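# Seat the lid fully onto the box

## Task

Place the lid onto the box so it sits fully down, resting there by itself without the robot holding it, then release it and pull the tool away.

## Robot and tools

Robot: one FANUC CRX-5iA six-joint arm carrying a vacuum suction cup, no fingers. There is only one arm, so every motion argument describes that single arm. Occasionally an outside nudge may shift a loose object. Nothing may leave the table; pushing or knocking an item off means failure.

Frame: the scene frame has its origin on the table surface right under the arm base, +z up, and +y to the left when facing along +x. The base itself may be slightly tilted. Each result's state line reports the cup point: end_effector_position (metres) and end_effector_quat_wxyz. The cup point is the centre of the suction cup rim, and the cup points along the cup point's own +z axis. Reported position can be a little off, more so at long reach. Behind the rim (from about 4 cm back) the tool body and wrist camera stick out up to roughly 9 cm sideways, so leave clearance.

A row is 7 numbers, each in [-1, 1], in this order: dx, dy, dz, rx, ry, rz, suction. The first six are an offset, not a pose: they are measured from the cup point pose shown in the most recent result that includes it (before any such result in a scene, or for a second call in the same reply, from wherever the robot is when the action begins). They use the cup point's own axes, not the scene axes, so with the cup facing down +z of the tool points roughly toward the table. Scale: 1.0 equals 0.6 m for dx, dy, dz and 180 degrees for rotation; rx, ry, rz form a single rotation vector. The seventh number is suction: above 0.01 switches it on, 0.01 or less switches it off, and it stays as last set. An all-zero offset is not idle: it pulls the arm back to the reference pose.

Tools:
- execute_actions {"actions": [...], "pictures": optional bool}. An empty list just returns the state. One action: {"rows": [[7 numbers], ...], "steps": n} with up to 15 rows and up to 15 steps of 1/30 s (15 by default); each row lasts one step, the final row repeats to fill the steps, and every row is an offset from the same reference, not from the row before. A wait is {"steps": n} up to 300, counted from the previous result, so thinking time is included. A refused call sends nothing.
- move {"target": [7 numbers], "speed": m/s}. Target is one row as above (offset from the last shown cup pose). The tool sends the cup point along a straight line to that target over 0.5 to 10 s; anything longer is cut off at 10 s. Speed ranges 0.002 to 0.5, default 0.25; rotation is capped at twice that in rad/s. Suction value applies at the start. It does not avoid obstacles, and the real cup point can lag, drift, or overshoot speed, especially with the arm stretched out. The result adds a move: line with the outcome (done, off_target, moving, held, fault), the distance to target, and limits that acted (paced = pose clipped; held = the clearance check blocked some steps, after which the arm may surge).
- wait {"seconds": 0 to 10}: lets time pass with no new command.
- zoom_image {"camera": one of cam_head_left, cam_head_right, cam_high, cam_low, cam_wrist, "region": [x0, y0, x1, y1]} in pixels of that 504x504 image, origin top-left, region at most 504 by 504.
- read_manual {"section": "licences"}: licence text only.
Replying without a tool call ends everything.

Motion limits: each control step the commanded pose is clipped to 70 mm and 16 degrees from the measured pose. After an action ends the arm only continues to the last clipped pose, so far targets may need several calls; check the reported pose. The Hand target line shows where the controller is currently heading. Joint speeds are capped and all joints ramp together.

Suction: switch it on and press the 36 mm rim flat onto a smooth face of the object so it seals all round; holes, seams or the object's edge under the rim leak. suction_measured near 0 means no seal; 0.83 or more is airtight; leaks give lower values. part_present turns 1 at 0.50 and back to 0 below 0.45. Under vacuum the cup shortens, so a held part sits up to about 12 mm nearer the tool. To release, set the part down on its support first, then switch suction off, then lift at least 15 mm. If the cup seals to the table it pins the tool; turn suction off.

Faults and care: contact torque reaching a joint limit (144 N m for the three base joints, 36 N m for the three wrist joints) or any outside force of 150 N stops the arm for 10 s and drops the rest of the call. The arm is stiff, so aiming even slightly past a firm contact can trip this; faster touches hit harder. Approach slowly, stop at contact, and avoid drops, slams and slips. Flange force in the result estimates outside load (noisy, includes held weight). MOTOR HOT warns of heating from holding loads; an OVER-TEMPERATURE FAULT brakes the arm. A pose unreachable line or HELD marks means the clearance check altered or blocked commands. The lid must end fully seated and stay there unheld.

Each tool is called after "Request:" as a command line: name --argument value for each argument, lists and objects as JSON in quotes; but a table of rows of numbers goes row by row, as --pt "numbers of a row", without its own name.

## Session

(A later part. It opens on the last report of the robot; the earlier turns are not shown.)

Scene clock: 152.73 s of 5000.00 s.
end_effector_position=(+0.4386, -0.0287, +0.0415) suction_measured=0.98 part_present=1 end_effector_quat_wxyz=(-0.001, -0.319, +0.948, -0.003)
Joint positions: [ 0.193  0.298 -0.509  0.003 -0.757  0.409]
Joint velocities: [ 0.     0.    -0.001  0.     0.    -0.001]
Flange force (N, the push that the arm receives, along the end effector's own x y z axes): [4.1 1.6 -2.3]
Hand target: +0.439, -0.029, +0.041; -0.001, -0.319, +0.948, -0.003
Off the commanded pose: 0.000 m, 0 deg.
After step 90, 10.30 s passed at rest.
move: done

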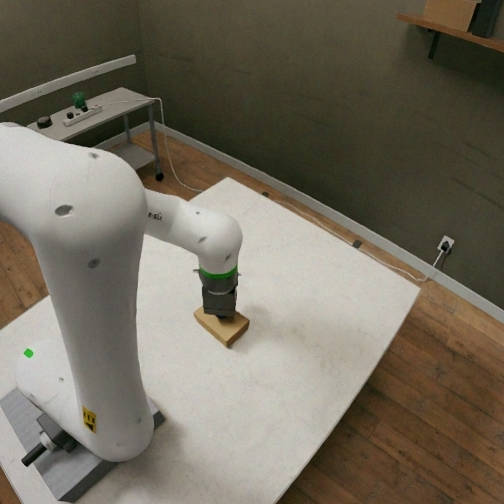

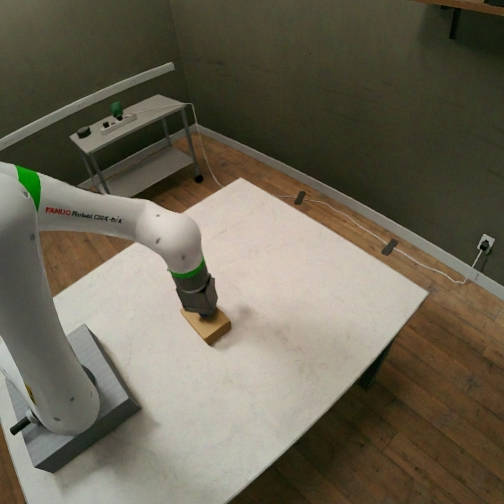

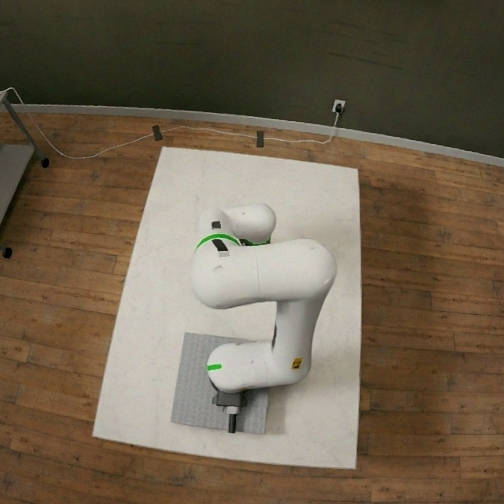

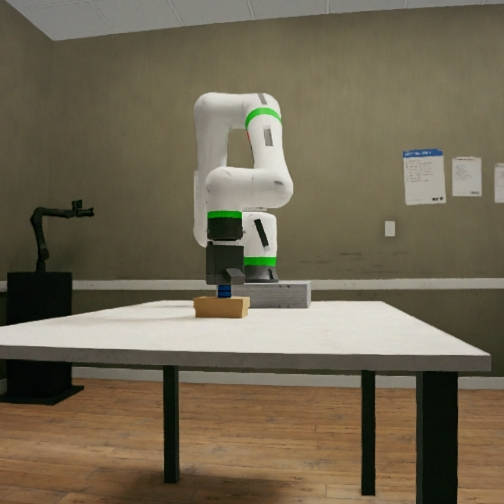

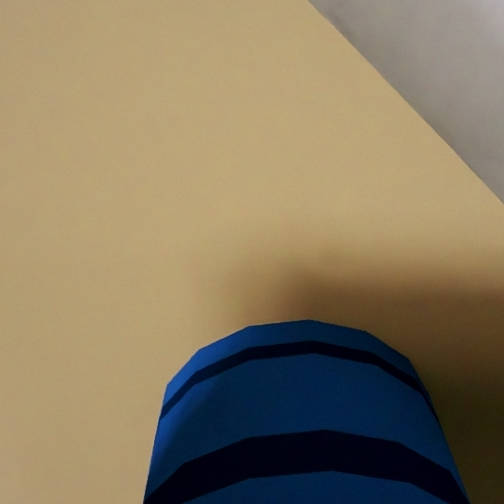

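Release; the extended cup pushes it down.

Request:
execute_actions --actions '[{"rows":[[0,0,0.001,0,0,0,0]],"steps":15}]' --pictures false

Request:
move --target '[0,0,-0.3,0,0,0,0]'

Request:
zoom_image --camera "cam_low" --region '[180,265,265,325]'

Scene clock: 161.77 s of 5000.00 s.
end_effector_position=(+0.4386, -0.0287, +0.0409) suction_measured=0.01 part_present=0 end_effector_quat_wxyz=(-0.001, -0.319, +0.948, -0.003)
Joint positions: [ 0.193  0.299 -0.51   0.003 -0.756  0.409]
Joint velocities: [0.    0.001 0.    0.    0.    0.   ]
Flange force (N, the push that the arm receives, along the end effector's own x y z axes): [1.0 2.4 -17.2]
Hand target: +0.439, -0.029, +0.041; -0.001, -0.319, +0.948, -0.003
Off the commanded pose: 0.000 m, 0 deg.
Steps of this call (steps 1 to 90: nothing new was sent; then 5.53 s passed at rest; steps 91 to 105: all 15 steps of this action). Readings (end_effector_position | what the end effector reports):
91: (+0.4386, -0.0287, +0.0414) | suction_measured=0.76 part_present=1
92: (+0.4386, -0.0287, +0.0412) | suction_measured=0.09 part_present=0
94: (+0.4387, -0.0287, +0.0410) | suction_measured=0.01 part_present=0
98: (+0.4386, -0.0287, +0.0409) | suction_measured=0.01 part_present=0
105: the state above

Scene clock: 163.13 s of 5000.00 s.
end_effector_position=(+0.4386, -0.0281, +0.2212) suction_measured=0.01 part_present=0 end_effector_quat_wxyz=(-0.001, -0.318, +0.948, -0.003)
Joint positions: [ 0.193  0.032 -0.321  0.003 -1.211  0.41 ]
Joint velocities: [ 0.    -0.002  0.002 -0.    -0.    -0.002]
Flange force (N, the push that the arm receives, along the end effector's own x y z axes): [1.0 -3.5 -1.9]
Hand target: +0.439, -0.028, +0.221; -0.001, -0.318, +0.948, -0.003
Off the commanded pose: 0.001 m, 0 deg.
move: done

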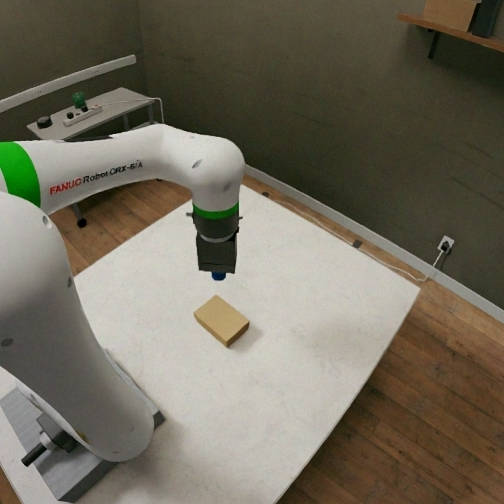

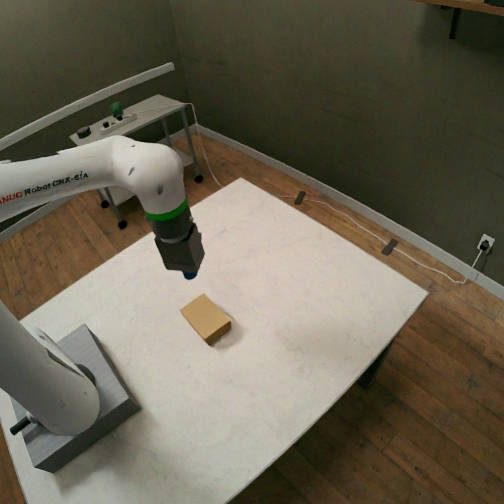

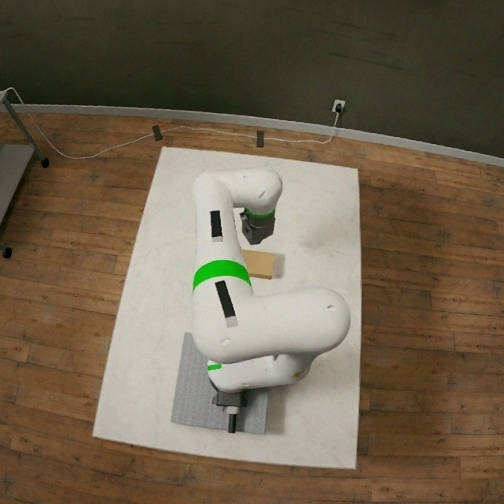

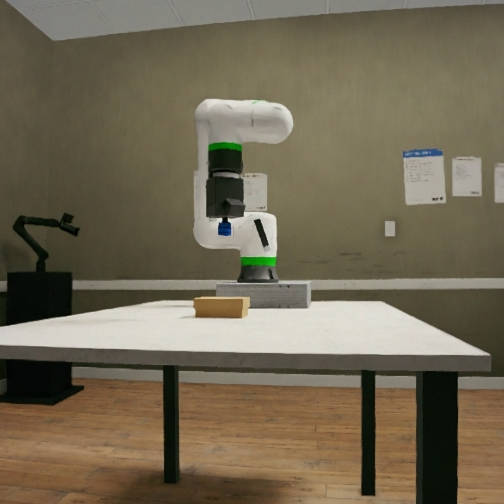

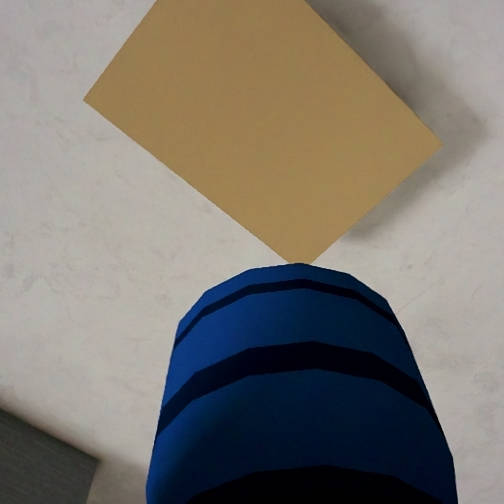

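Region (180, 265, 265, 325) of cam_low's 504x504 image, scaled by 5.929, with more detail than that image has; it fills the top 356 rows of this view, and the rest is white.

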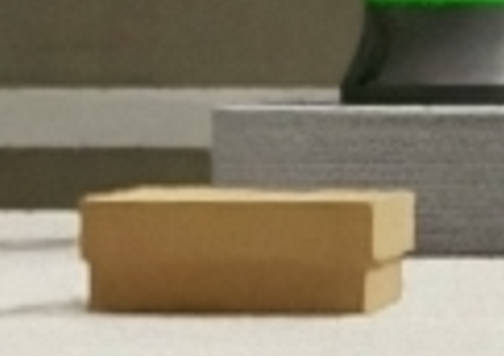

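Request:
finished_scene --scene 2

The scene is finished: the task was done.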